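# Seat the loose screws upright in the cover's holes

## Task

Take every screw still lying loose, turn it head up and fit it into one of the cover's unfilled holes, so that all nine screws end up seated the same way. Open the grippers and release everything once this is done.

## Robot and tools

ROBOT. Two six-joint arms with parallel grippers, named left_arm and right_arm. All poses share one scene frame: origin on the table top midway between the arms, +z up, +x out over the table, and left_arm on the +y side (its base sits near y = +0.291 m, right_arm's near y = -0.285 m). The names are labels only and say nothing about which side of an image an arm shows up on.

A COMMAND ROW is a single flat list of 14 numbers covering both arms, even when only one arm moves: seven for left_arm, then seven for right_arm. Each seven holds absolute joint targets in radians, in this order: wrist roll (joint6), shoulder (joint2), wrist yaw (joint5), wrist pitch (joint4), elbow (joint3), waist (joint1), then the finger opening. Follow this order and no other. Ranges in radians: waist -2.618 to 3.054, shoulder 0.000 to 3.142, elbow 0.000 to 3.142, wrist pitch -1.571 to 1.571, wrist yaw -1.571 to 1.571, wrist roll -2.094 to 2.094. The real stops can sit up to 0.036 rad either side. A target beyond a range end by more than 0.036 rad, and further out than the joint currently is, gets the whole call refused; a smaller overshoot is clipped to the real stop and reported as "joint sent to its limit". Opening is a scale from -1 (closed) to +1 (fully open, pads 0.094 m apart). To hold an item, keep the command about 0.03 below the grip_measured reading; closer to it grips more lightly.

TOOLS.
- execute_actions(actions): a list of actions, run one after another. Each action is a table of up to 15 rows; each row lasts one control step of 1/30 s, and if the table has fewer than 15 rows the final one is repeated to fill the action. An empty list just returns the current state and images.
- move(target, speed, blocking): target is one 14-number row of absolute joint angles and openings. Every joint travels from its present angle toward its target, all finishing together, so the hand traces a curve and does not steer around obstacles or the other arm. speed (0.01 to 2 rad/s, default 0.5) caps the joint with the longest way to go; a path lasts 0.5 to 10 s and halts short if it would need longer. Finger numbers are sent right at the start. With blocking=false the call comes back after 0.5 s while motion goes on; until a result shows it has ended, use wait or stop before sending anything else.
- wait(seconds): 0 to 10; the arms hold their last command, and it returns early if a running move finishes.
- stop(): brakes a running move; faster motion needs more room to halt. Fingers are not stopped.
- zoom_image(camera, region): enlarged crop of the newest image from cam_high, cam_low, cam_left_wrist or cam_right_wrist; region is [x0, y0, x1, y1] in pixels with (0,0) at top left, no larger than 504 by 504.
- read_manual(section): only returns licence text ("licences").
- finished_scene(scene): give the current scene number; ends it permanently after the last command has been held, and reports success.

MOTION LIMITS. Each control step keeps a joint's driven target within a fixed lead of its measured angle: 0.202 rad waist, 0.258 shoulder, 0.238 elbow, 0.573 wrist pitch, 0.522 wrist yaw and roll. If targets would put a gripper more than 70 mm from where it is, all that arm's targets are pulled back. So a long reach may need several actions; send the remainder rather than expecting it to finish on its own. To keep a joint still, repeat its value from the "Joint targets" line.

RESULTS. The state line gives, per arm, end_effector_position (metres) and end_effector_quat_wxyz in the scene frame. That point lies between the finger pads, roughly 1 cm behind the tips; fingers point along the gripper's +z and separate along its y. Reported positions can drift from the truth, more at long reach. Joint positions and Joint velocities list one block per arm in the joint order above, ending with the pad gap in metres. grip_measured is the opening on the command scale (each gripper may read about 1 mm off). Joint targets shows what the joints are currently driven toward. Joint torques are total drive outputs, nonzero even in free air. Action results also list step readings; HELD with an arm label means part of that arm's row was held back on that step. "joint command not followed" means a clearance check altered that arm's joint targets. A move adds a "move:" line: its ending (done, off_target, moving, held, fault), limits=held or limits=none, and each arm's joint furthest from target. MOTOR HOT appears at 75 °C; at 90 °C the arm is halted for 10 s, and at 100 °C it loses power and drops; these appear as OVER-TEMPERATURE FAULT lines. Keep load-holding short.

CAMERAS. Four 504x504 images per result in the order cam_high, cam_low, cam_left_wrist, cam_right_wrist; calibration data is available for projecting scene points into them.

CAUTIONS. Nothing may leave the table. Don't drop screws, slam into parts, or press hard: faster moves and targets set deeper past contact push harder. Keep the two arms from colliding or shoving each other. Parts may get an occasional tug or nudge, so check the grip. Finish with the grippers open and all screws resting upright.

Each tool is called after "Request:" as name(argument=value, ...), one argument or row to a line, values as JSON.

## Session

Request:
execute_actions(
  actions=[],
)

Scene clock: 0.00 s.
left_arm: end_effector_position=(+0.3221, +0.2268, +0.2321) grip_measured=+1.000 end_effector_quat_wxyz=(+0.726, -0.121, +0.676, -0.035) | right_arm: end_effector_position=(+0.2049, -0.0861, +0.2983) grip_measured=+1.000 end_effector_quat_wxyz=(+0.507, -0.110, +0.756, +0.400)
Joint names: [wrist roll, shoulder, wrist yaw, wrist pitch, elbow, waist]
Joint positions: left_arm=[-0.172  0.881 -0.745  0.75   0.208 -0.616  0.094] | right_arm=[ 0.476  0.711 -0.271 -0.132  0.668  0.546  0.094]
Joint velocities: left_arm=[ 0.051 -0.017  0.037 -0.081  0.002  0.012  0.   ] | right_arm=[-0.051 -0.007  0.022  0.022  0.007  0.007  0.   ]
Joint torques (N m, as the arm reports them, + toward a larger angle): no reading
Motor temperatures (°C, as the motors report them): left_arm=[17 17 19 21 17 18] | right_arm=[18 21 16 23 18 17]
Joint targets: left_arm=[-0.170 0.876 -0.745 0.734 0.211 -0.616] | right_arm=[0.472 0.704 -0.271 -0.139 0.672 0.546]
camera_calibration (this result's frames):
cam_left_wrist: T_world_to_cam=[[0.0276362, -0.942863, 0.332032, 0.125984], [-0.383102, -0.316787, -0.867686, 0.439656], [0.923293, -0.103223, -0.369968, -0.0642818], [0, 0, 0, 1]] pos_world=[0.224302, 0.251428, 0.31587]
cam_right_wrist: T_world_to_cam=[[0.507027, -0.580724, -0.636932, 0.0362775], [-0.858871, -0.278193, -0.430057, 0.286549], [0.072554, 0.765093, -0.639819, 0.331618], [0, 0, 0, 1]] pos_world=[0.203655, -0.152935, 0.358514]

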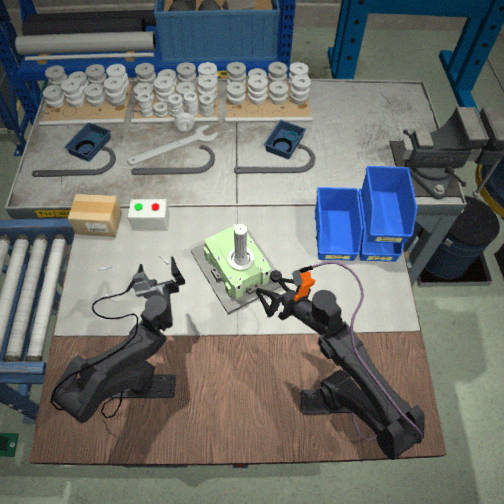

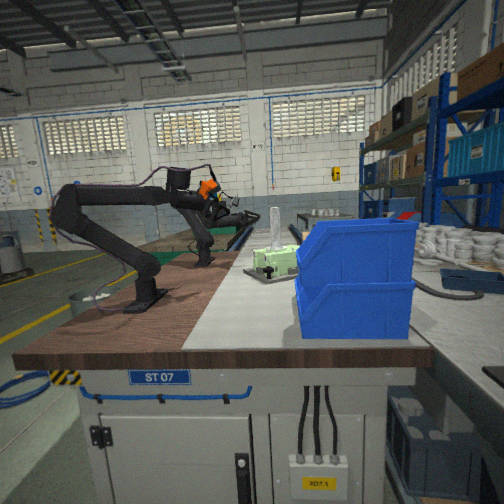

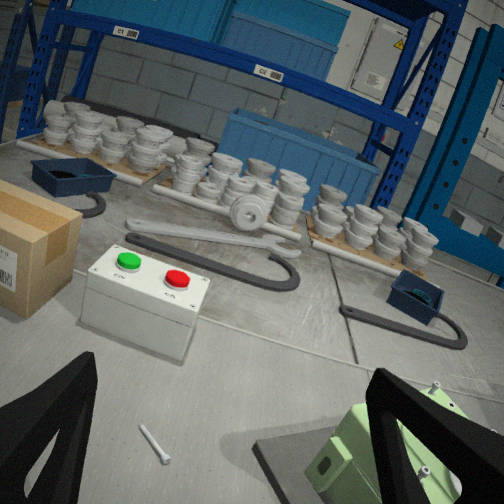

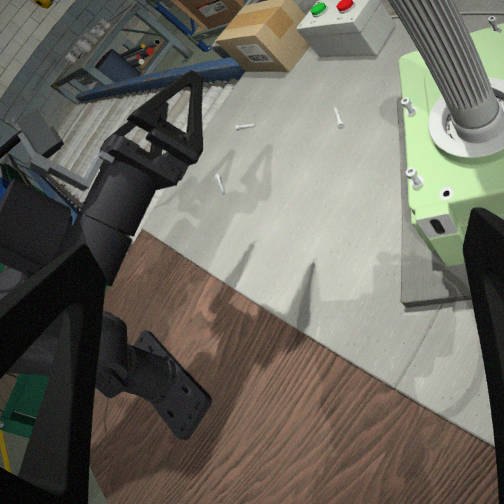

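Request:
move(
  target=[0,1.0,0,-0.75,0.85,0.05,1,0,1.0,0,-0.45,0.8,0.58,1],
  speed=1,
)

Request:
zoom_image(
  camera="cam_high",
  region=[60,200,320,340],
)

Scene clock: 3.60 s.
left_arm: end_effector_position=(+0.3037, +0.3035, +0.1658) grip_measured=+1.000 end_effector_quat_wxyz=(+0.333, -0.023, +0.943, +0.008) | right_arm: end_effector_position=(+0.2418, -0.1091, +0.1981) grip_measured=+1.000 end_effector_quat_wxyz=(+0.429, -0.245, +0.860, +0.131)
Joint names: [wrist roll, shoulder, wrist yaw, wrist pitch, elbow, waist]
Joint positions: left_arm=[-0.008  0.988 -0.007 -0.731  0.828  0.04   0.094] | right_arm=[ 0.011  0.987 -0.013 -0.433  0.778  0.567  0.094]
Joint velocities: left_arm=[-0.066  0.002 -0.022 -0.037  0.007 -0.002  0.   ] | right_arm=[ 0.022 -0.007 -0.051 -0.022 -0.012  0.007  0.   ]
Joint torques (N m, as the arm reports them, + toward a larger angle): left_arm=[ 0.03 -0.84  0.03  1.39  9.01  0.7 ] | right_arm=[-0.11 -1.19  0.09  1.35  9.33  1.11]
Motor temperatures (°C, as the motors report them): left_arm=[17 17 19 22 18 18] | right_arm=[18 21 16 24 18 17]
Joint targets: left_arm=[-0.000 1.000 0.000 -0.750 0.850 0.050] | right_arm=[0.000 1.000 0.000 -0.450 0.800 0.580]
move: off_target (left_arm, right_arm); limits=none; left_arm: farthest joint: the elbow, 0.022 radians from its target (0.642 radians at the start); right_arm: farthest joint: the elbow, 0.022 radians from its target (0.132 radians at the start)
camera_calibration (this result's frames):
cam_left_wrist: T_world_to_cam=[[0.0933129, -0.986713, 0.133005, 0.247191], [-0.97513, -0.117545, -0.187895, 0.405943], [0.201032, -0.112164, -0.973142, 0.25818], [0, 0, 0, 1]] pos_world=[0.320879, 0.320582, 0.294643]
cam_right_wrist: T_world_to_cam=[[0.460574, -0.870518, -0.173406, -0.171777], [-0.886742, -0.442557, -0.133538, 0.198782], [0.039505, 0.21527, -0.975755, 0.296988], [0, 0, 0, 1]] pos_world=[0.243652, -0.125496, 0.286545]

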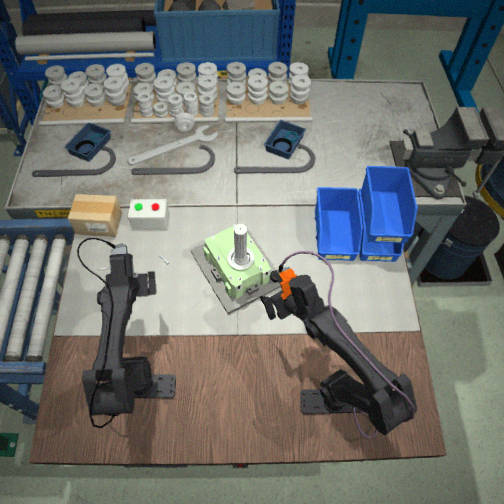

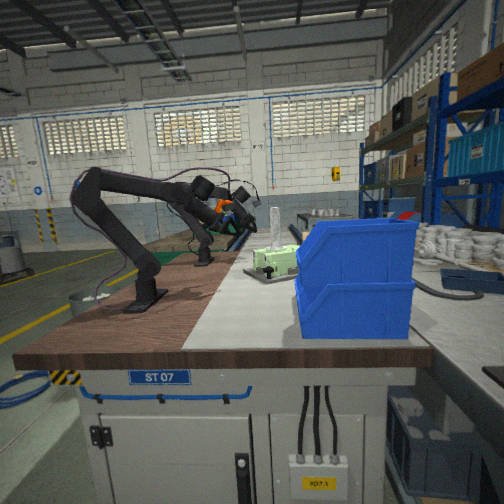

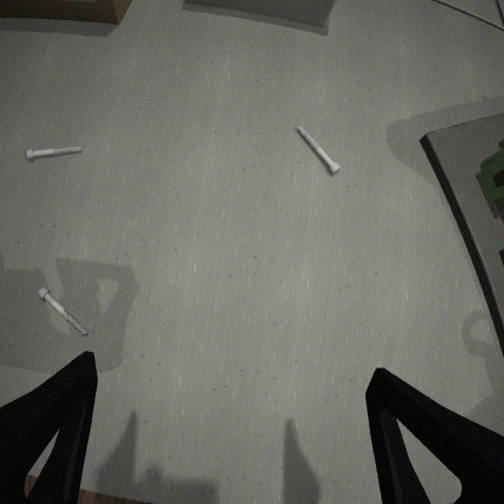

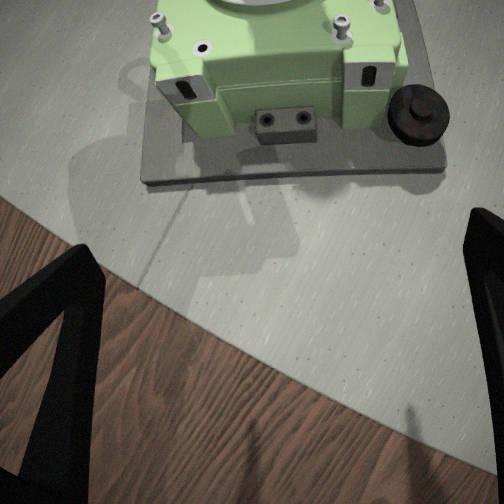

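Region (60, 200, 320, 340) of cam_high's 504x504 image, scaled by 1.938, with more detail than that image has; it fills the top 271 rows of this view, and the rest is white.

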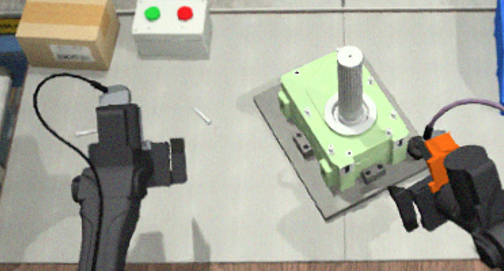

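Request:
move(
  target=[-0.478,2.108,0.173,-1.469,1.69,0.512,-0.3,0,1.15,0,-0.25,1.0,0.56,-0.77],
  speed=1,
)

Scene clock: 10.33 s.
left_arm: end_effector_position=(+0.3163, +0.4224, +0.0620) grip_measured=-0.299 end_effector_quat_wxyz=(-0.165, -0.474, +0.860, -0.085) | right_arm: end_effector_position=(+0.2944, -0.0761, +0.2807) grip_measured=-0.768 end_effector_quat_wxyz=(+0.526, -0.230, +0.803, +0.160)
Joint names: [wrist roll, shoulder, wrist yaw, wrist pitch, elbow, waist]
Joint positions: left_arm=[-0.47   2.111  0.167 -1.464  1.667  0.512  0.033] | right_arm=[ 0.011  1.134 -0.013 -0.253  0.979  0.567  0.011]
Joint velocities: left_arm=[ 0.051 -0.007  0.007  0.037 -0.017 -0.032  0.   ] | right_arm=[-0.007 -0.007  0.051 -0.022  0.007 -0.007  0.   ]
Joint torques (N m, as the arm reports them, + toward a larger angle): left_arm=[ -0.08 -12.04   0.18  -0.43   7.46   0.18] | right_arm=[-0.1  -2.53  0.09  1.69  9.42 -0.62]
Motor temperatures (°C, as the motors report them): left_arm=[17 17 19 22 18 18] | right_arm=[18 21 16 25 19 17]
Joint targets: left_arm=[-0.478 2.108 0.173 -1.469 1.690 0.512] | right_arm=[0.000 1.150 -0.000 -0.250 1.000 0.560]
move: off_target (left_arm, right_arm); limits=none; left_arm: farthest joint: the elbow, 0.023 radians from its target (0.862 radians at the start); right_arm: farthest joint: the elbow, 0.021 radians from its target (0.222 radians at the start)
camera_calibration (this result's frames):
cam_left_wrist: T_world_to_cam=[[0.91041, -0.413376, 0.0165502, -0.116201], [-0.281112, -0.588774, 0.75784, 0.33364], [-0.303529, -0.694598, -0.65223, 0.55367], [0, 0, 0, 1]] pos_world=[0.367635, 0.532982, 0.110197]
cam_right_wrist: T_world_to_cam=[[0.496222, -0.848208, -0.185222, -0.158496], [-0.837869, -0.41197, -0.358129, 0.322103], [0.227462, 0.332903, -0.915116, 0.305005], [0, 0, 0, 1]] pos_world=[0.279153, -0.103277, 0.365112]

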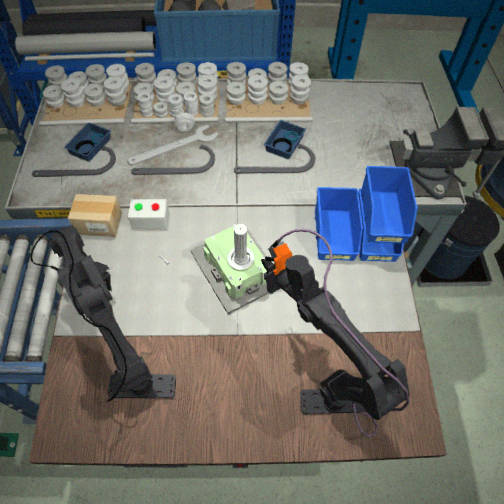

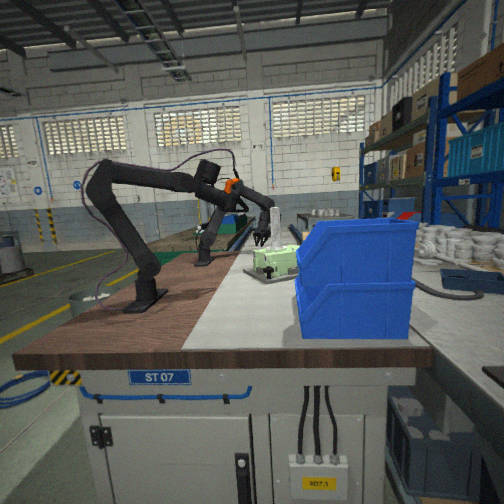

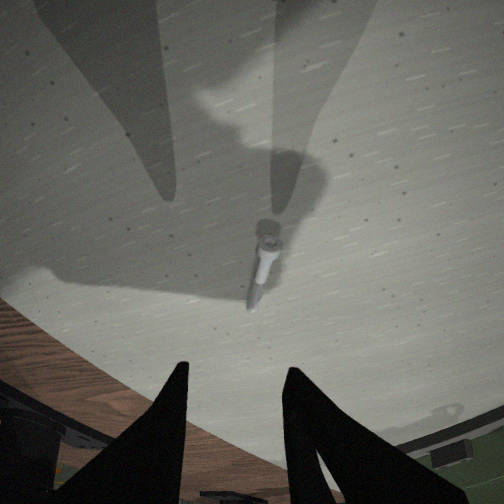

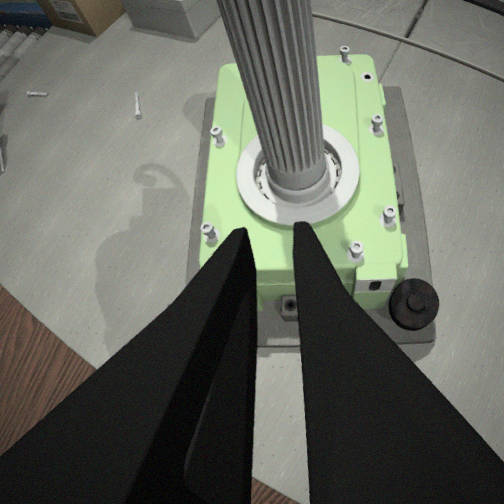

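Request:
move(
  target=[-0.5,2.10,0.168,-1.375,1.585,0.47,-0.3,0,1.15,0,-0.25,1.0,0.56,-0.77],
  speed=0.3,
)

Scene clock: 16.50 s.
left_arm: end_effector_position=(+0.3195, +0.4114, +0.0450) grip_measured=-0.299 end_effector_quat_wxyz=(-0.162, -0.469, +0.864, -0.081) | right_arm: end_effector_position=(+0.2945, -0.0762, +0.2808) grip_measured=-0.768 end_effector_quat_wxyz=(+0.526, -0.230, +0.803, +0.159)
Joint names: [wrist roll, shoulder, wrist yaw, wrist pitch, elbow, waist]
Joint positions: left_arm=[-0.492  2.111  0.167 -1.387  1.602  0.477  0.033] | right_arm=[ 0.011  1.134 -0.012 -0.253  0.979  0.567  0.011]
Joint velocities: left_arm=[-0.081 -0.002 -0.037 -0.051 -0.012  0.007 -0.   ] | right_arm=[-0.037  0.007  0.007 -0.007 -0.002  0.002  0.001]
Joint torques (N m, as the arm reports them, + toward a larger angle): left_arm=[ -0.06 -12.75   0.14  -0.26   4.32  -0.51] | right_arm=[-0.1  -2.5   0.12  1.69  9.42 -0.61]
Motor temperatures (°C, as the motors report them): left_arm=[17 19 19 21 19 18] | right_arm=[18 21 16 26 20 17]
Joint targets: left_arm=[-0.500 2.100 0.168 -1.375 1.585 0.470] | right_arm=[-0.000 1.150 0.000 -0.250 1.000 0.560]
move: off_target (right_arm); limits=none; left_arm: farthest joint: the elbow, 0.017 radians from its target (0.082 radians at the start); right_arm: farthest joint: the elbow, 0.021 radians from its target (0.021 radians at the start)
camera_calibration (this result's frames):
cam_left_wrist: T_world_to_cam=[[0.904503, -0.42619, 0.0153815, -0.116161], [-0.291606, -0.591752, 0.751529, 0.345761], [-0.311192, -0.684245, -0.659521, 0.534477], [0, 0, 0, 1]] pos_world=[0.372219, 0.520811, 0.0944357]
cam_right_wrist: T_world_to_cam=[[0.496163, -0.848347, -0.184741, -0.158674], [-0.837739, -0.411882, -0.358535, 0.322259], [0.228071, 0.332656, -0.915054, 0.304865], [0, 0, 0, 1]] pos_world=[0.279166, -0.103293, 0.365196]

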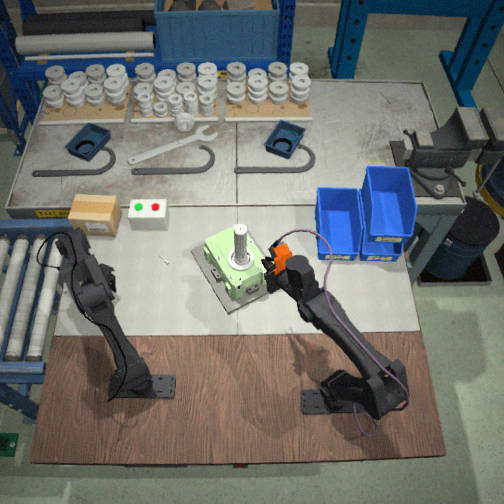

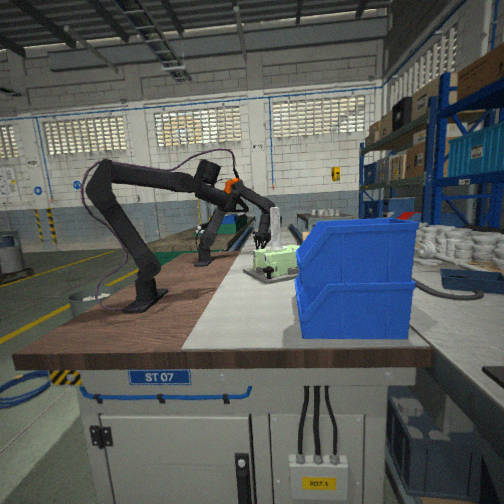

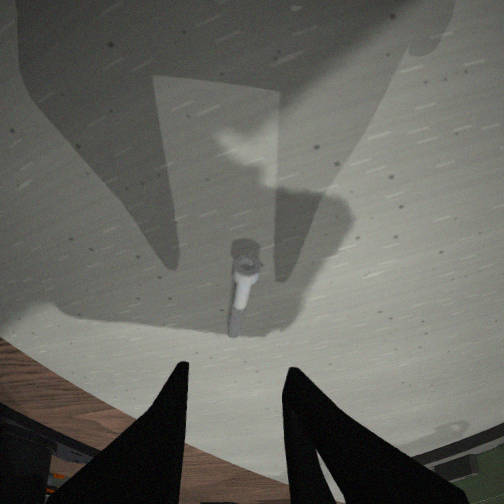

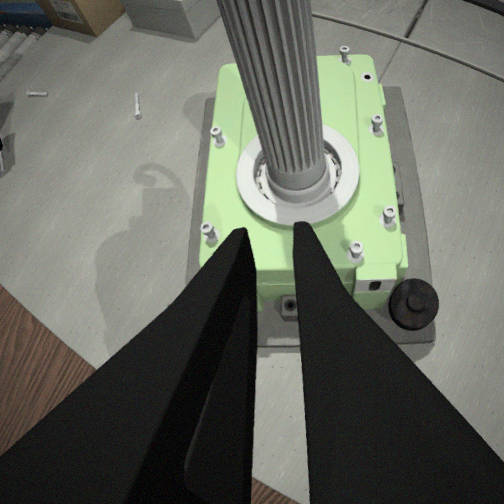

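Request:
move(
  target=[-0.5,2.142,0.168,-1.278,1.522,0.47,-0.3,0,1.15,0,-0.25,1.0,0.56,-0.77],
  speed=0.15,
)

Scene clock: 18.80 s.
left_arm: end_effector_position=(+0.3208, +0.4121, +0.0212) grip_measured=-0.299 end_effector_quat_wxyz=(-0.155, -0.469, +0.866, -0.081) | right_arm: end_effector_position=(+0.2945, -0.0762, +0.2808) grip_measured=-0.768 end_effector_quat_wxyz=(+0.526, -0.230, +0.803, +0.159)
Joint names: [wrist roll, shoulder, wrist yaw, wrist pitch, elbow, waist]
Joint positions: left_arm=[-0.492  2.131  0.167 -1.29   1.538  0.477  0.033] | right_arm=[ 0.011  1.134 -0.012 -0.253  0.979  0.567  0.011]
Joint velocities: left_arm=[-0.022  0.002 -0.081  0.037  0.002  0.002  0.001] | right_arm=[-0.037 -0.007 -0.051 -0.007  0.007 -0.002 -0.001]
Joint torques (N m, as the arm reports them, + toward a larger angle): left_arm=[ -0.07 -10.83   0.17  -0.17   4.14  -0.33] | right_arm=[-0.12 -2.52  0.11  1.69  9.35 -0.62]
Motor temperatures (°C, as the motors report them): left_arm=[17 19 19 21 18 18] | right_arm=[18 21 16 26 20 17]
Joint targets: left_arm=[-0.500 2.142 0.168 -1.278 1.522 0.470] | right_arm=[0.000 1.150 -0.000 -0.250 1.000 0.560]
move: off_target (right_arm); limits=none; left_arm: farthest joint: the elbow, 0.016 radians from its target (0.080 radians at the start); right_arm: farthest joint: the elbow, 0.021 radians from its target (0.021 radians at the start)
camera_calibration (this result's frames):
cam_left_wrist: T_world_to_cam=[[0.904403, -0.426, 0.0240863, -0.116903], [-0.30095, -0.596869, 0.743758, 0.3697], [-0.302464, -0.679906, -0.668015, 0.515205], [0, 0, 0, 1]] pos_world=[0.37282, 0.521153, 0.0720135]
cam_right_wrist: T_world_to_cam=[[0.496163, -0.848347, -0.184741, -0.158674], [-0.837739, -0.411882, -0.358535, 0.322259], [0.228071, 0.332656, -0.915054, 0.304865], [0, 0, 0, 1]] pos_world=[0.279166, -0.103293, 0.365196]

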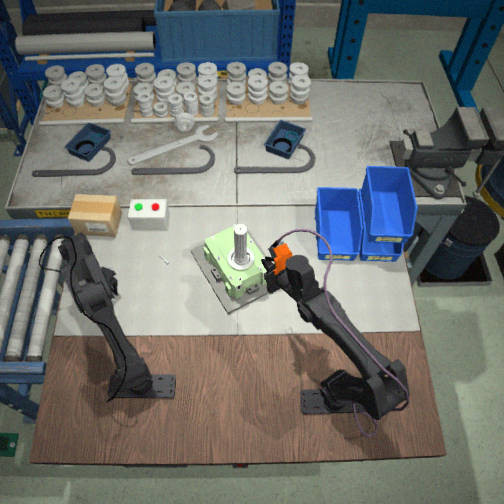

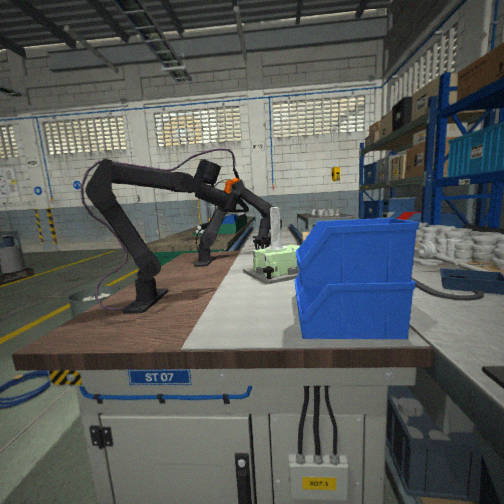

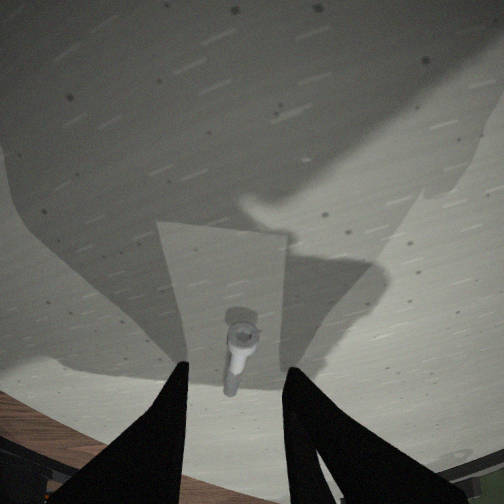

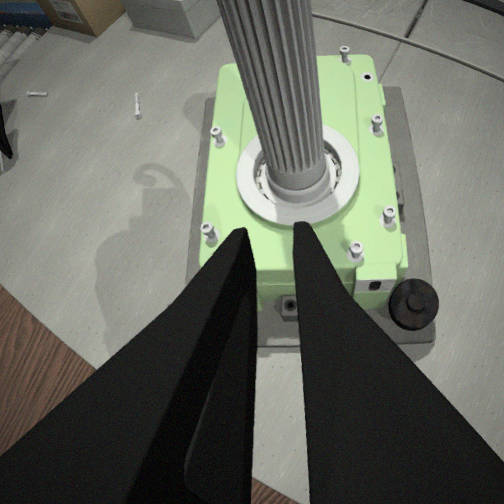

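Request:
execute_actions(
  actions=[
    [[-0.5,2.147,0.168,-1.278,1.522,0.47,-0.7,0,1.15,0,-0.25,1.0,0.56,-0.77]],
    [[-0.5,2.147,0.168,-1.278,1.522,0.47,-0.93,0,1.15,0,-0.25,1.0,0.56,-0.77]],
  ],
)

Scene clock: 21.90 s.
left_arm: end_effector_position=(+0.3208, +0.4121, +0.0212) grip_measured=-0.922 end_effector_quat_wxyz=(-0.155, -0.469, +0.866, -0.081) | right_arm: end_effector_position=(+0.2945, -0.0762, +0.2808) grip_measured=-0.768 end_effector_quat_wxyz=(+0.526, -0.230, +0.803, +0.159)
Joint names: [wrist roll, shoulder, wrist yaw, wrist pitch, elbow, waist]
Joint positions: left_arm=[-0.492  2.131  0.167 -1.289  1.538  0.477  0.004] | right_arm=[ 0.011  1.134 -0.012 -0.253  0.979  0.567  0.011]
Joint velocities: left_arm=[ 0.022  0.012  0.022  0.007 -0.012 -0.002  0.001] | right_arm=[ 0.037 -0.012 -0.037 -0.007  0.017 -0.017  0.001]
Joint torques (N m, as the arm reports them, + toward a larger angle): left_arm=[ -0.1  -10.66   0.12  -0.22   4.3   -0.27] | right_arm=[-0.12 -2.52  0.1   1.68  9.39 -0.65]
Motor temperatures (°C, as the motors report them): left_arm=[17 19 19 21 18 18] | right_arm=[18 21 16 26 20 17]
Joint targets: left_arm=[-0.500 2.147 0.168 -1.278 1.522 0.470] | right_arm=[0.000 1.150 -0.000 -0.250 1.000 0.560]
Step readings (joint positions; steps 1 to 15: 1st action; 16 to 30: 2nd action):
0: left_arm=[-0.492 2.131 0.167 -1.289 1.538 0.477] | right_arm=[0.011 1.134 -0.012 -0.253 0.979 0.567]
1: left_arm=[-0.492 2.131 0.167 -1.289 1.538 0.477] | right_arm=[0.011 1.134 -0.012 -0.253 0.979 0.567]
2: left_arm=[-0.492 2.131 0.167 -1.289 1.538 0.477] | right_arm=[0.011 1.134 -0.012 -0.253 0.979 0.567]
4: left_arm=[-0.492 2.131 0.167 -1.289 1.538 0.477] | right_arm=[0.011 1.134 -0.012 -0.253 0.979 0.567]
8: left_arm=[-0.492 2.131 0.167 -1.289 1.538 0.477] | right_arm=[0.011 1.134 -0.012 -0.253 0.979 0.567]
15: left_arm=[-0.492 2.131 0.167 -1.289 1.538 0.477] | right_arm=[0.011 1.134 -0.012 -0.253 0.979 0.567]
16: left_arm=[-0.492 2.131 0.167 -1.289 1.538 0.477] | right_arm=[0.011 1.134 -0.012 -0.253 0.979 0.567]
17: left_arm=[-0.492 2.131 0.167 -1.289 1.538 0.477] | right_arm=[0.011 1.134 -0.012 -0.253 0.979 0.567]
19: left_arm=[-0.492 2.131 0.167 -1.289 1.538 0.477] | right_arm=[0.011 1.134 -0.012 -0.253 0.979 0.567]
23: left_arm=[-0.492 2.131 0.167 -1.289 1.538 0.477] | right_arm=[0.011 1.134 -0.012 -0.253 0.979 0.567]
30: Joint positions above
camera_calibration (this result's frames):
cam_left_wrist: T_world_to_cam=[[0.904394, -0.426004, 0.0243188, -0.116957], [-0.301203, -0.596999, 0.743552, 0.369908], [-0.302238, -0.679789, -0.668236, 0.515122], [0, 0, 0, 1]] pos_world=[0.372882, 0.521185, 0.0720213]
cam_right_wrist: T_world_to_cam=[[0.496163, -0.848347, -0.184741, -0.158674], [-0.837739, -0.411882, -0.358535, 0.322259], [0.228071, 0.332656, -0.915054, 0.304865], [0, 0, 0, 1]] pos_world=[0.279166, -0.103293, 0.365196]

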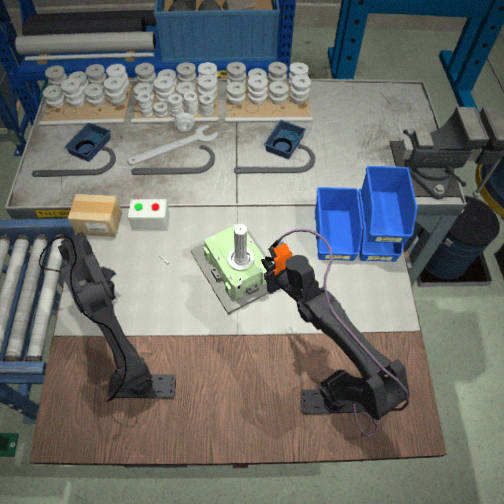

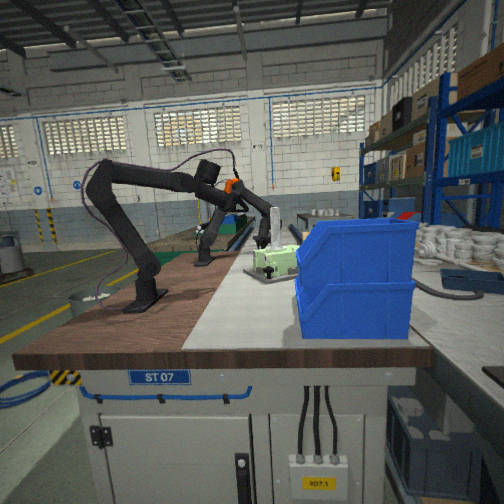

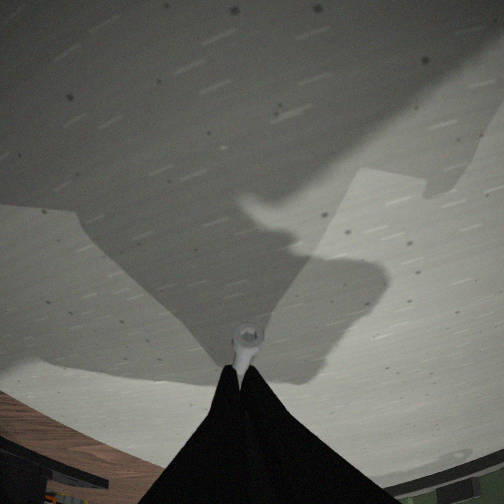

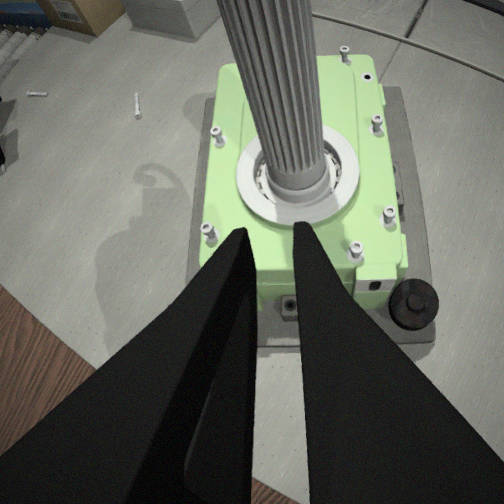

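Request:
execute_actions(
  actions=[
    [[-0.49,2.14,0.168,-1.295,1.56,0.49,-0.55,0,1.15,0,-0.25,1.0,0.56,-0.77]],
    [[-0.485,2.155,0.168,-1.305,1.60,0.502,-0.55,0,1.15,0,-0.25,1.0,0.56,-0.77],[-0.485,2.16,0.168,-1.31,1.61,0.502,-0.55,0,1.15,0,-0.25,1.0,0.56,-0.77],[-0.485,2.165,0.168,-1.31,1.618,0.502,-0.55,0,1.15,0,-0.25,1.0,0.56,-0.77]],
    [[-0.485,2.175,0.168,-1.31,1.618,0.502,-0.55,0,1.15,0,-0.25,1.0,0.56,-0.77],[-0.485,2.18,0.168,-1.31,1.618,0.502,-0.55,0,1.15,0,-0.25,1.0,0.56,-0.77],[-0.485,2.184,0.168,-1.31,1.618,0.502,-0.55,0,1.15,0,-0.25,1.0,0.56,-0.77]],
  ],
)

Scene clock: 25.07 s.
left_arm: end_effector_position=(+0.3289, +0.4230, +0.0202) grip_measured=-0.552 end_effector_quat_wxyz=(-0.152, -0.477, +0.862, -0.083) | right_arm: end_effector_position=(+0.2945, -0.0762, +0.2808) grip_measured=-0.768 end_effector_quat_wxyz=(+0.526, -0.230, +0.803, +0.159)
Joint names: [wrist roll, shoulder, wrist yaw, wrist pitch, elbow, waist]
Joint positions: left_arm=[-0.492  2.17   0.168 -1.306  1.599  0.495  0.021] | right_arm=[ 0.011  1.134 -0.012 -0.253  0.979  0.567  0.011]
Joint velocities: left_arm=[ 0.051 -0.012  0.022  0.022 -0.002 -0.017 -0.001] | right_arm=[ 0.051  0.002 -0.007 -0.007 -0.002  0.017  0.   ]
Joint torques (N m, as the arm reports them, + toward a larger angle): left_arm=[  0.03 -11.09   0.11  -0.34   6.84   0.42] | right_arm=[-0.1  -2.53  0.1   1.69  9.4  -0.62]
Motor temperatures (°C, as the motors report them): left_arm=[17 19 19 21 18 18] | right_arm=[18 21 16 27 21 17]
Joint targets: left_arm=[-0.485 2.184 0.168 -1.310 1.618 0.502] | right_arm=[0.000 1.150 -0.000 -0.250 1.000 0.560]
Step readings (joint positions; steps 1 to 15: 1st action; 16 to 30: 2nd action; 31 to 45: 3rd action):
0: left_arm=[-0.492 2.131 0.167 -1.289 1.538 0.477] | right_arm=[0.011 1.134 -0.012 -0.253 0.979 0.567]
1: left_arm=[-0.492 2.131 0.167 -1.290 1.538 0.477] | right_arm=[0.011 1.134 -0.012 -0.253 0.979 0.567]
2: left_arm=[-0.492 2.131 0.167 -1.290 1.538 0.477] | right_arm=[0.011 1.134 -0.012 -0.253 0.979 0.567]
4: left_arm=[-0.492 2.131 0.167 -1.290 1.538 0.477] | right_arm=[0.011 1.134 -0.012 -0.253 0.979 0.567]
8: left_arm=[-0.492 2.131 0.167 -1.290 1.538 0.477] | right_arm=[0.011 1.134 -0.012 -0.253 0.979 0.567]
15: left_arm=[-0.492 2.131 0.167 -1.290 1.538 0.477] | right_arm=[0.011 1.134 -0.012 -0.253 0.979 0.567]
16: left_arm=[-0.492 2.133 0.167 -1.295 1.544 0.478] | right_arm=[0.011 1.134 -0.012 -0.253 0.979 0.567]
17: left_arm=[-0.492 2.139 0.167 -1.302 1.558 0.480] | right_arm=[0.011 1.134 -0.012 -0.253 0.979 0.567]
19: left_arm=[-0.492 2.149 0.167 -1.303 1.584 0.486] | right_arm=[0.011 1.134 -0.012 -0.253 0.979 0.567]
23: left_arm=[-0.492 2.150 0.167 -1.303 1.598 0.495] | right_arm=[0.011 1.134 -0.012 -0.253 0.979 0.567]
30: left_arm=[-0.492 2.150 0.167 -1.304 1.598 0.495] | right_arm=[0.011 1.134 -0.012 -0.253 0.979 0.567]
31: left_arm=[-0.492 2.151 0.167 -1.304 1.598 0.495] | right_arm=[0.011 1.134 -0.012 -0.253 0.979 0.567]
32: left_arm=[-0.492 2.153 0.167 -1.305 1.598 0.495] | right_arm=[0.011 1.134 -0.012 -0.253 0.979 0.567]
34: left_arm=[-0.492 2.160 0.167 -1.305 1.598 0.495] | right_arm=[0.011 1.134 -0.012 -0.253 0.979 0.567]
38: left_arm=[-0.492 2.170 0.168 -1.306 1.599 0.495] | right_arm=[0.011 1.134 -0.012 -0.253 0.979 0.567]
45: Joint positions above
camera_calibration (this result's frames):
cam_left_wrist: T_world_to_cam=[[0.911874, -0.409526, 0.0278141, -0.12909], [-0.293629, -0.603458, 0.741364, 0.379825], [-0.286824, -0.684198, -0.670526, 0.521115], [0, 0, 0, 1]] pos_world=[0.37871, 0.532888, 0.0714229]
cam_right_wrist: T_world_to_cam=[[0.496163, -0.848347, -0.184741, -0.158674], [-0.837739, -0.411882, -0.358535, 0.322259], [0.228071, 0.332656, -0.915054, 0.304865], [0, 0, 0, 1]] pos_world=[0.279166, -0.103293, 0.365196]

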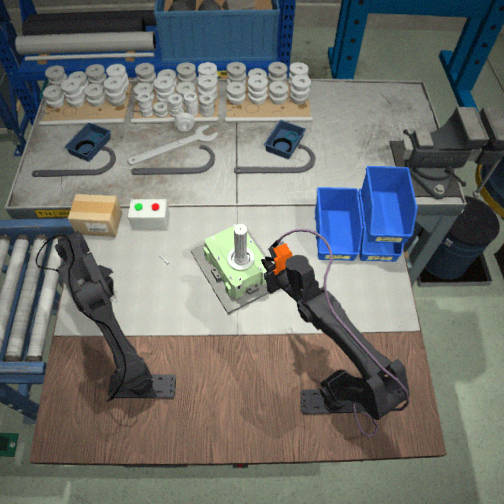

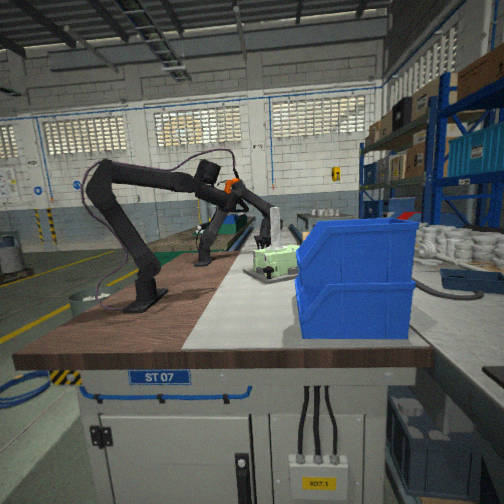

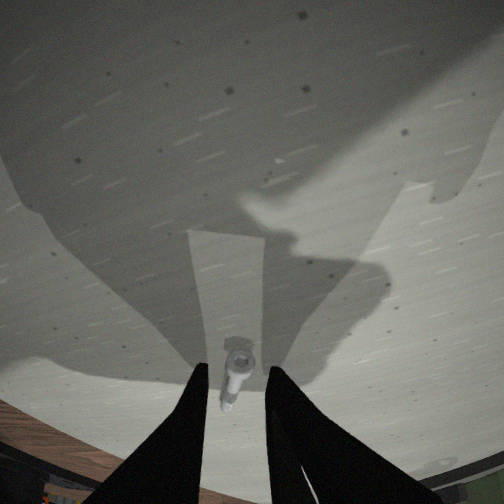

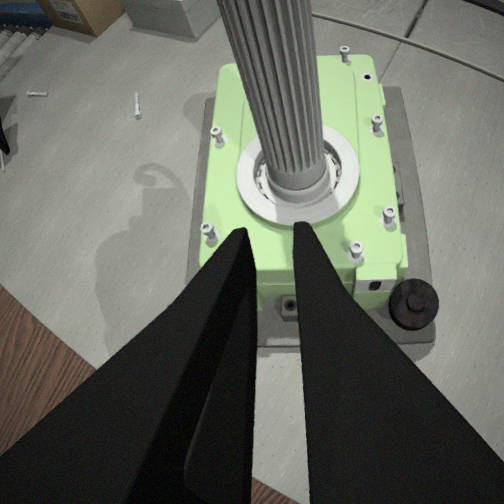

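Request:
execute_actions(
  actions=[
    [[-0.485,2.19,0.168,-1.31,1.618,0.502,-0.8,0,1.15,0,-0.25,1.0,0.56,-0.77]],
    [[-0.485,2.185,0.168,-1.31,1.618,0.502,-0.95,0,1.15,0,-0.25,1.0,0.56,-0.77]],
  ],
)

Request:
move(
  target=[-0.485,1.95,0.168,-1.31,1.618,0.502,-0.95,0,1.05,0,-0.3,0.9,0.56,-0.77],
)

Request:
move(
  target=[0.01,1.15,-0.01,0,0.8,-0.5,-0.95,0,0.97,0,-0.3,0.72,0.56,-0.77],
  speed=0.9,
)

Scene clock: 29.37 s.
left_arm: end_effector_position=(+0.3288, +0.4228, +0.0202) grip_measured=-0.932 end_effector_quat_wxyz=(-0.152, -0.477, +0.862, -0.083) | right_arm: end_effector_position=(+0.2945, -0.0762, +0.2808) grip_measured=-0.768 end_effector_quat_wxyz=(+0.526, -0.230, +0.803, +0.159)
Joint names: [wrist roll, shoulder, wrist yaw, wrist pitch, elbow, waist]
Joint positions: left_arm=[-0.492  2.17   0.168 -1.307  1.599  0.495  0.003] | right_arm=[ 0.011  1.134 -0.012 -0.253  0.979  0.567  0.011]
Joint velocities: left_arm=[-0.037  0.017  0.095 -0.066 -0.002 -0.002 -0.   ] | right_arm=[-0.037 -0.027 -0.095 -0.037 -0.002 -0.012  0.   ]
Joint torques (N m, as the arm reports them, + toward a larger angle): left_arm=[  0.06 -11.24   0.14  -0.33   6.97   0.55] | right_arm=[-0.1  -2.52  0.11  1.68  9.39 -0.58]
Motor temperatures (°C, as the motors report them): left_arm=[17 20 19 21 18 18] | right_arm=[18 21 16 27 21 17]
Joint targets: left_arm=[-0.485 2.185 0.168 -1.310 1.618 0.502] | right_arm=[0.000 1.150 0.000 -0.250 1.000 0.560]
Step readings (joint positions; steps 1 to 15: 1st action; 16 to 30: 2nd action):
0: left_arm=[-0.492 2.170 0.168 -1.306 1.599 0.495] | right_arm=[0.011 1.134 -0.012 -0.253 0.979 0.567]
1: left_arm=[-0.492 2.170 0.168 -1.306 1.599 0.495] | right_arm=[0.011 1.134 -0.012 -0.253 0.979 0.567]
2: left_arm=[-0.492 2.170 0.168 -1.306 1.599 0.495] | right_arm=[0.011 1.134 -0.012 -0.253 0.979 0.567]
4: left_arm=[-0.492 2.170 0.168 -1.306 1.599 0.495] | right_arm=[0.011 1.134 -0.012 -0.253 0.979 0.567]
8: left_arm=[-0.492 2.170 0.168 -1.306 1.599 0.495] | right_arm=[0.011 1.134 -0.012 -0.253 0.979 0.567]
15: left_arm=[-0.492 2.170 0.168 -1.306 1.599 0.495] | right_arm=[0.011 1.134 -0.012 -0.253 0.979 0.567]
16: left_arm=[-0.492 2.170 0.168 -1.306 1.599 0.495] | right_arm=[0.011 1.134 -0.012 -0.253 0.979 0.567]
17: left_arm=[-0.492 2.170 0.168 -1.307 1.599 0.495] | right_arm=[0.011 1.134 -0.012 -0.253 0.979 0.567]
19: left_arm=[-0.492 2.170 0.168 -1.307 1.599 0.495] | right_arm=[0.011 1.134 -0.012 -0.253 0.979 0.567]
23: left_arm=[-0.492 2.170 0.168 -1.307 1.599 0.495] | right_arm=[0.011 1.134 -0.012 -0.253 0.979 0.567]
30: Joint positions above
camera_calibration (this result's frames):
cam_left_wrist: T_world_to_cam=[[0.911736, -0.409864, 0.0273492, -0.128879], [-0.29336, -0.603078, 0.741779, 0.379373], [-0.287535, -0.68433, -0.670086, 0.521265], [0, 0, 0, 1]] pos_world=[0.378679, 0.532686, 0.0714065]
cam_right_wrist: T_world_to_cam=[[0.496163, -0.848347, -0.184741, -0.158674], [-0.837739, -0.411882, -0.358535, 0.322259], [0.228071, 0.332656, -0.915054, 0.304865], [0, 0, 0, 1]] pos_world=[0.279166, -0.103293, 0.365196]

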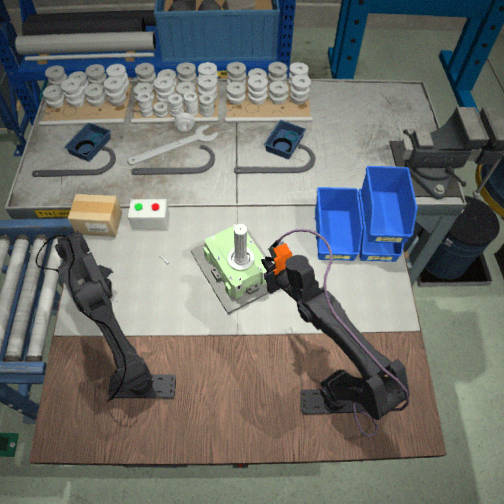

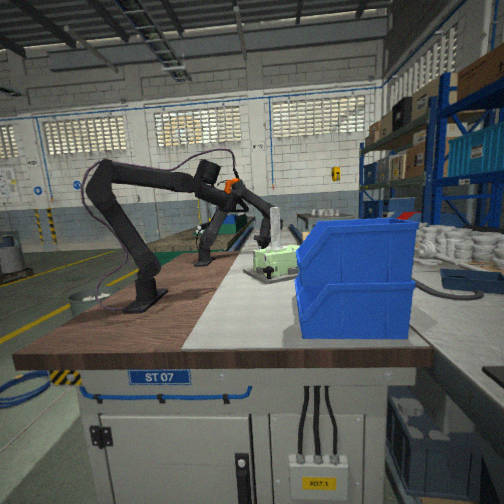

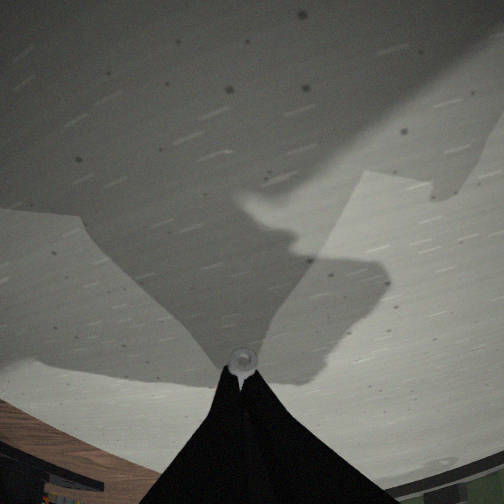

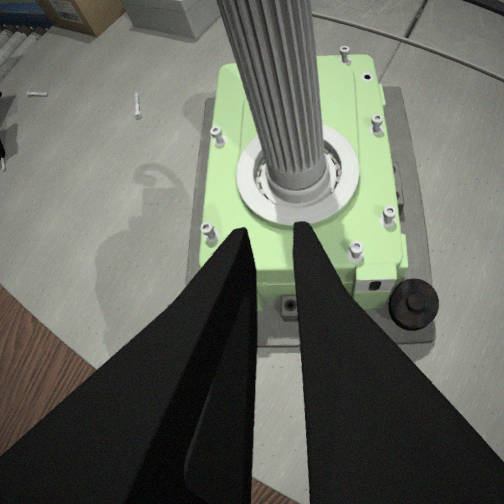

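Scene clock: 30.23 s.
left_arm: end_effector_position=(+0.3411, +0.4294, +0.0913) grip_measured=-0.932 end_effector_quat_wxyz=(-0.043, -0.474, +0.876, -0.084) | right_arm: end_effector_position=(+0.2797, -0.0854, +0.2638) grip_measured=-0.768 end_effector_quat_wxyz=(+0.511, -0.232, +0.813, +0.155)
Joint names: [wrist roll, shoulder, wrist yaw, wrist pitch, elbow, waist]
Joint positions: left_arm=[-0.492  1.949  0.168 -1.307  1.599  0.495  0.003] | right_arm=[ 0.011  1.075 -0.012 -0.282  0.913  0.567  0.011]
Joint velocities: left_arm=[-0.037 -0.002 -0.051  0.051 -0.017 -0.007  0.   ] | right_arm=[ 0.037 -0.002 -0.066  0.007  0.007 -0.012 -0.   ]
Joint torques (N m, as the arm reports them, + toward a larger angle): left_arm=[  0.02 -10.83   0.15   0.09   7.46   0.3 ] | right_arm=[-0.11 -5.56  0.1   1.47  6.72 -0.62]
Motor temperatures (°C, as the motors report them): left_arm=[17 20 19 21 18 18] | right_arm=[18 21 16 27 21 17]
Joint targets: left_arm=[-0.485 1.950 0.168 -1.310 1.618 0.502] | right_arm=[0.000 1.050 -0.000 -0.300 0.900 0.560]
move: off_target (right_arm); limits=none; left_arm: farthest joint: the elbow, 0.019 radians from its target (0.019 radians at the start); right_arm: farthest joint: the shoulder, 0.025 radians from its target (0.084 radians at the start)
camera_calibration (this result's frames):
cam_left_wrist: T_world_to_cam=[[0.893361, -0.419731, 0.160415, -0.141002], [-0.425103, -0.673814, 0.604369, 0.422121], [-0.145582, -0.608112, -0.780388, 0.505897], [0, 0, 0, 1]] pos_world=[0.37906, 0.532891, 0.162299]
cam_right_wrist: T_world_to_cam=[[0.490505, -0.851888, -0.183551, -0.16136], [-0.848233, -0.41845, -0.324653, 0.293416], [0.199761, 0.314938, -0.927852, 0.305545], [0, 0, 0, 1]] pos_world=[0.266997, -0.110909, 0.349141]

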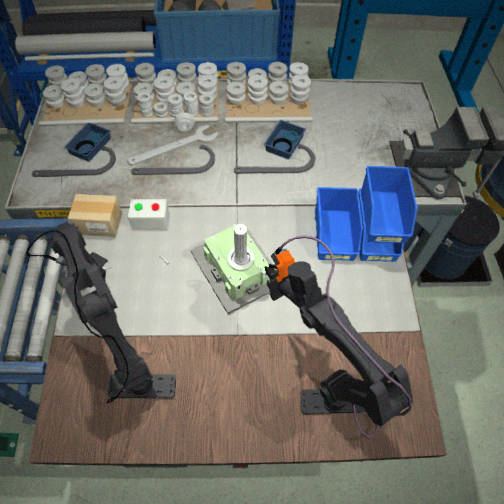

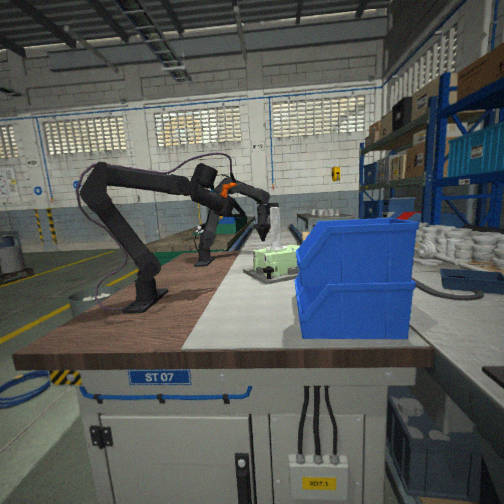

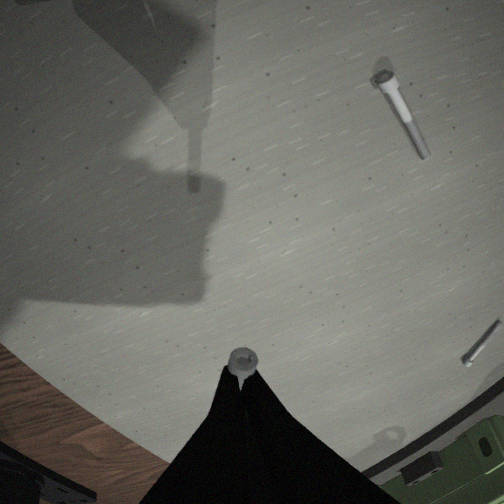

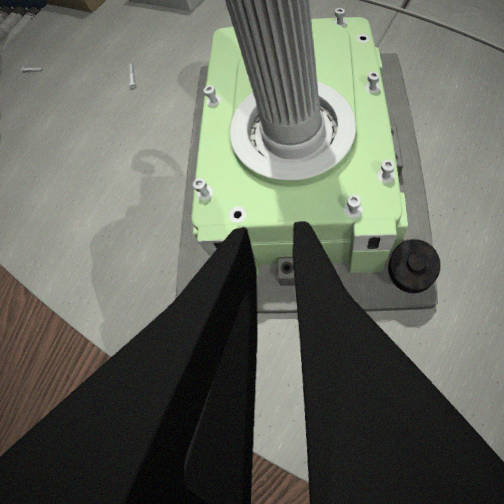

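Scene clock: 32.53 s.
left_arm: end_effector_position=(+0.3709, +0.1041, +0.2381) grip_measured=-0.932 end_effector_quat_wxyz=(+0.549, +0.202, +0.799, -0.137) | right_arm: end_effector_position=(+0.2547, -0.1011, +0.2043) grip_measured=-0.768 end_effector_quat_wxyz=(+0.467, -0.239, +0.839, +0.142)
Joint names: [wrist roll, shoulder, wrist yaw, wrist pitch, elbow, waist]
Joint positions: left_arm=[ 0.002  1.157 -0.002  0.004  0.786 -0.493  0.003] | right_arm=[ 0.011  0.998 -0.012 -0.285  0.732  0.567  0.011]
Joint velocities: left_arm=[ 0.022  0.002 -0.066  0.066 -0.027 -0.002 -0.001] | right_arm=[-0.066 -0.027  0.139 -0.007 -0.017 -0.017  0.   ]
Joint torques (N m, as the arm reports them, + toward a larger angle): left_arm=[ 0.04 -4.55 -0.08  2.12  9.04 -0.45] | right_arm=[-0.11 -5.03  0.1   1.45  6.73 -0.55]
Motor temperatures (°C, as the motors report them): left_arm=[17 20 19 21 19 18] | right_arm=[18 21 16 27 21 17]
Joint targets: left_arm=[0.010 1.150 -0.010 -0.000 0.800 -0.500] | right_arm=[-0.000 0.970 0.000 -0.300 0.720 0.560]
move: off_target (right_arm); limits=none; left_arm: farthest joint: the elbow, 0.014 radians from its target (0.799 radians at the start); right_arm: farthest joint: the shoulder, 0.028 radians from its target (0.105 radians at the start)
camera_calibration (this result's frames):
cam_left_wrist: T_world_to_cam=[[-0.492411, -0.859741, 0.135557, 0.237976], [-0.696931, 0.296184, -0.653117, 0.426153], [0.521362, -0.416076, -0.745025, 0.151218], [0, 0, 0, 1]] pos_world=[0.335342, 0.141296, 0.358729]
cam_right_wrist: T_world_to_cam=[[0.474208, -0.862088, -0.178693, -0.171237], [-0.872882, -0.433877, -0.223221, 0.230253], [0.114905, 0.261831, -0.958249, 0.282664], [0, 0, 0, 1]] pos_world=[0.249706, -0.12173, 0.291661]

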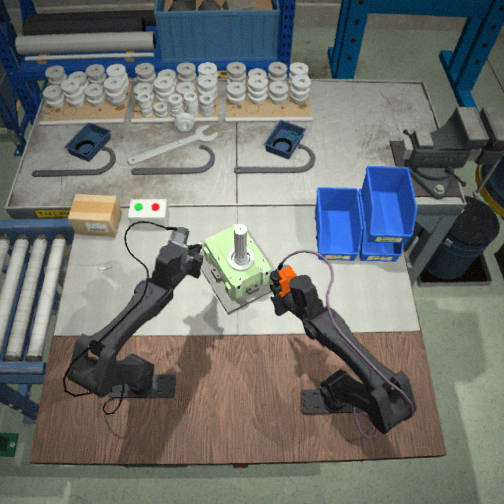

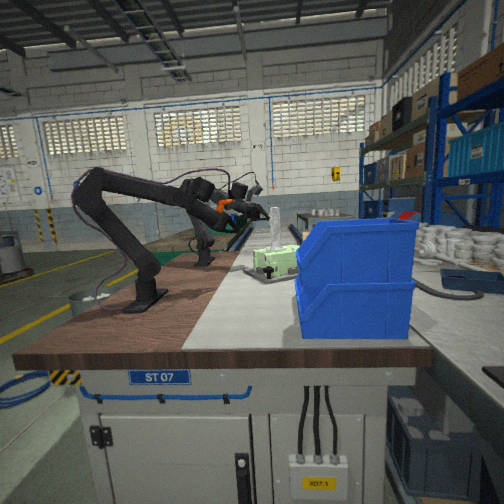

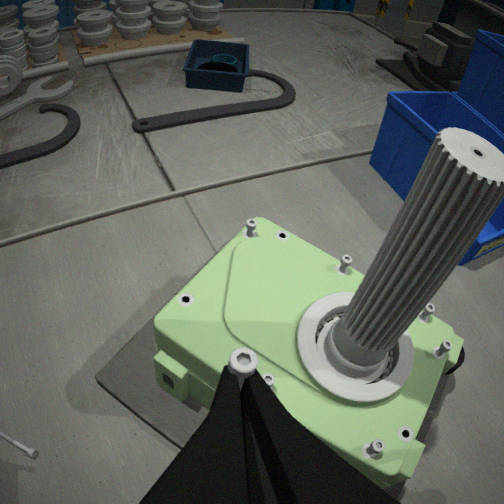

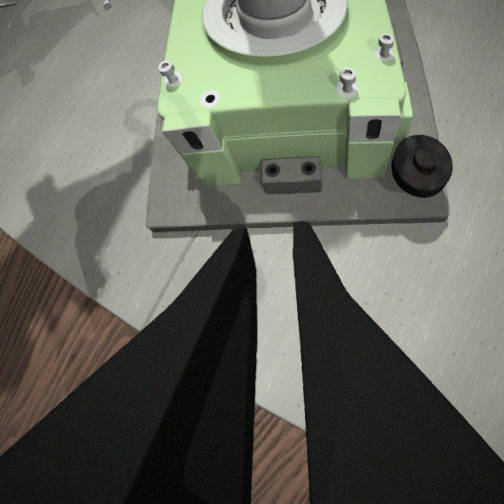

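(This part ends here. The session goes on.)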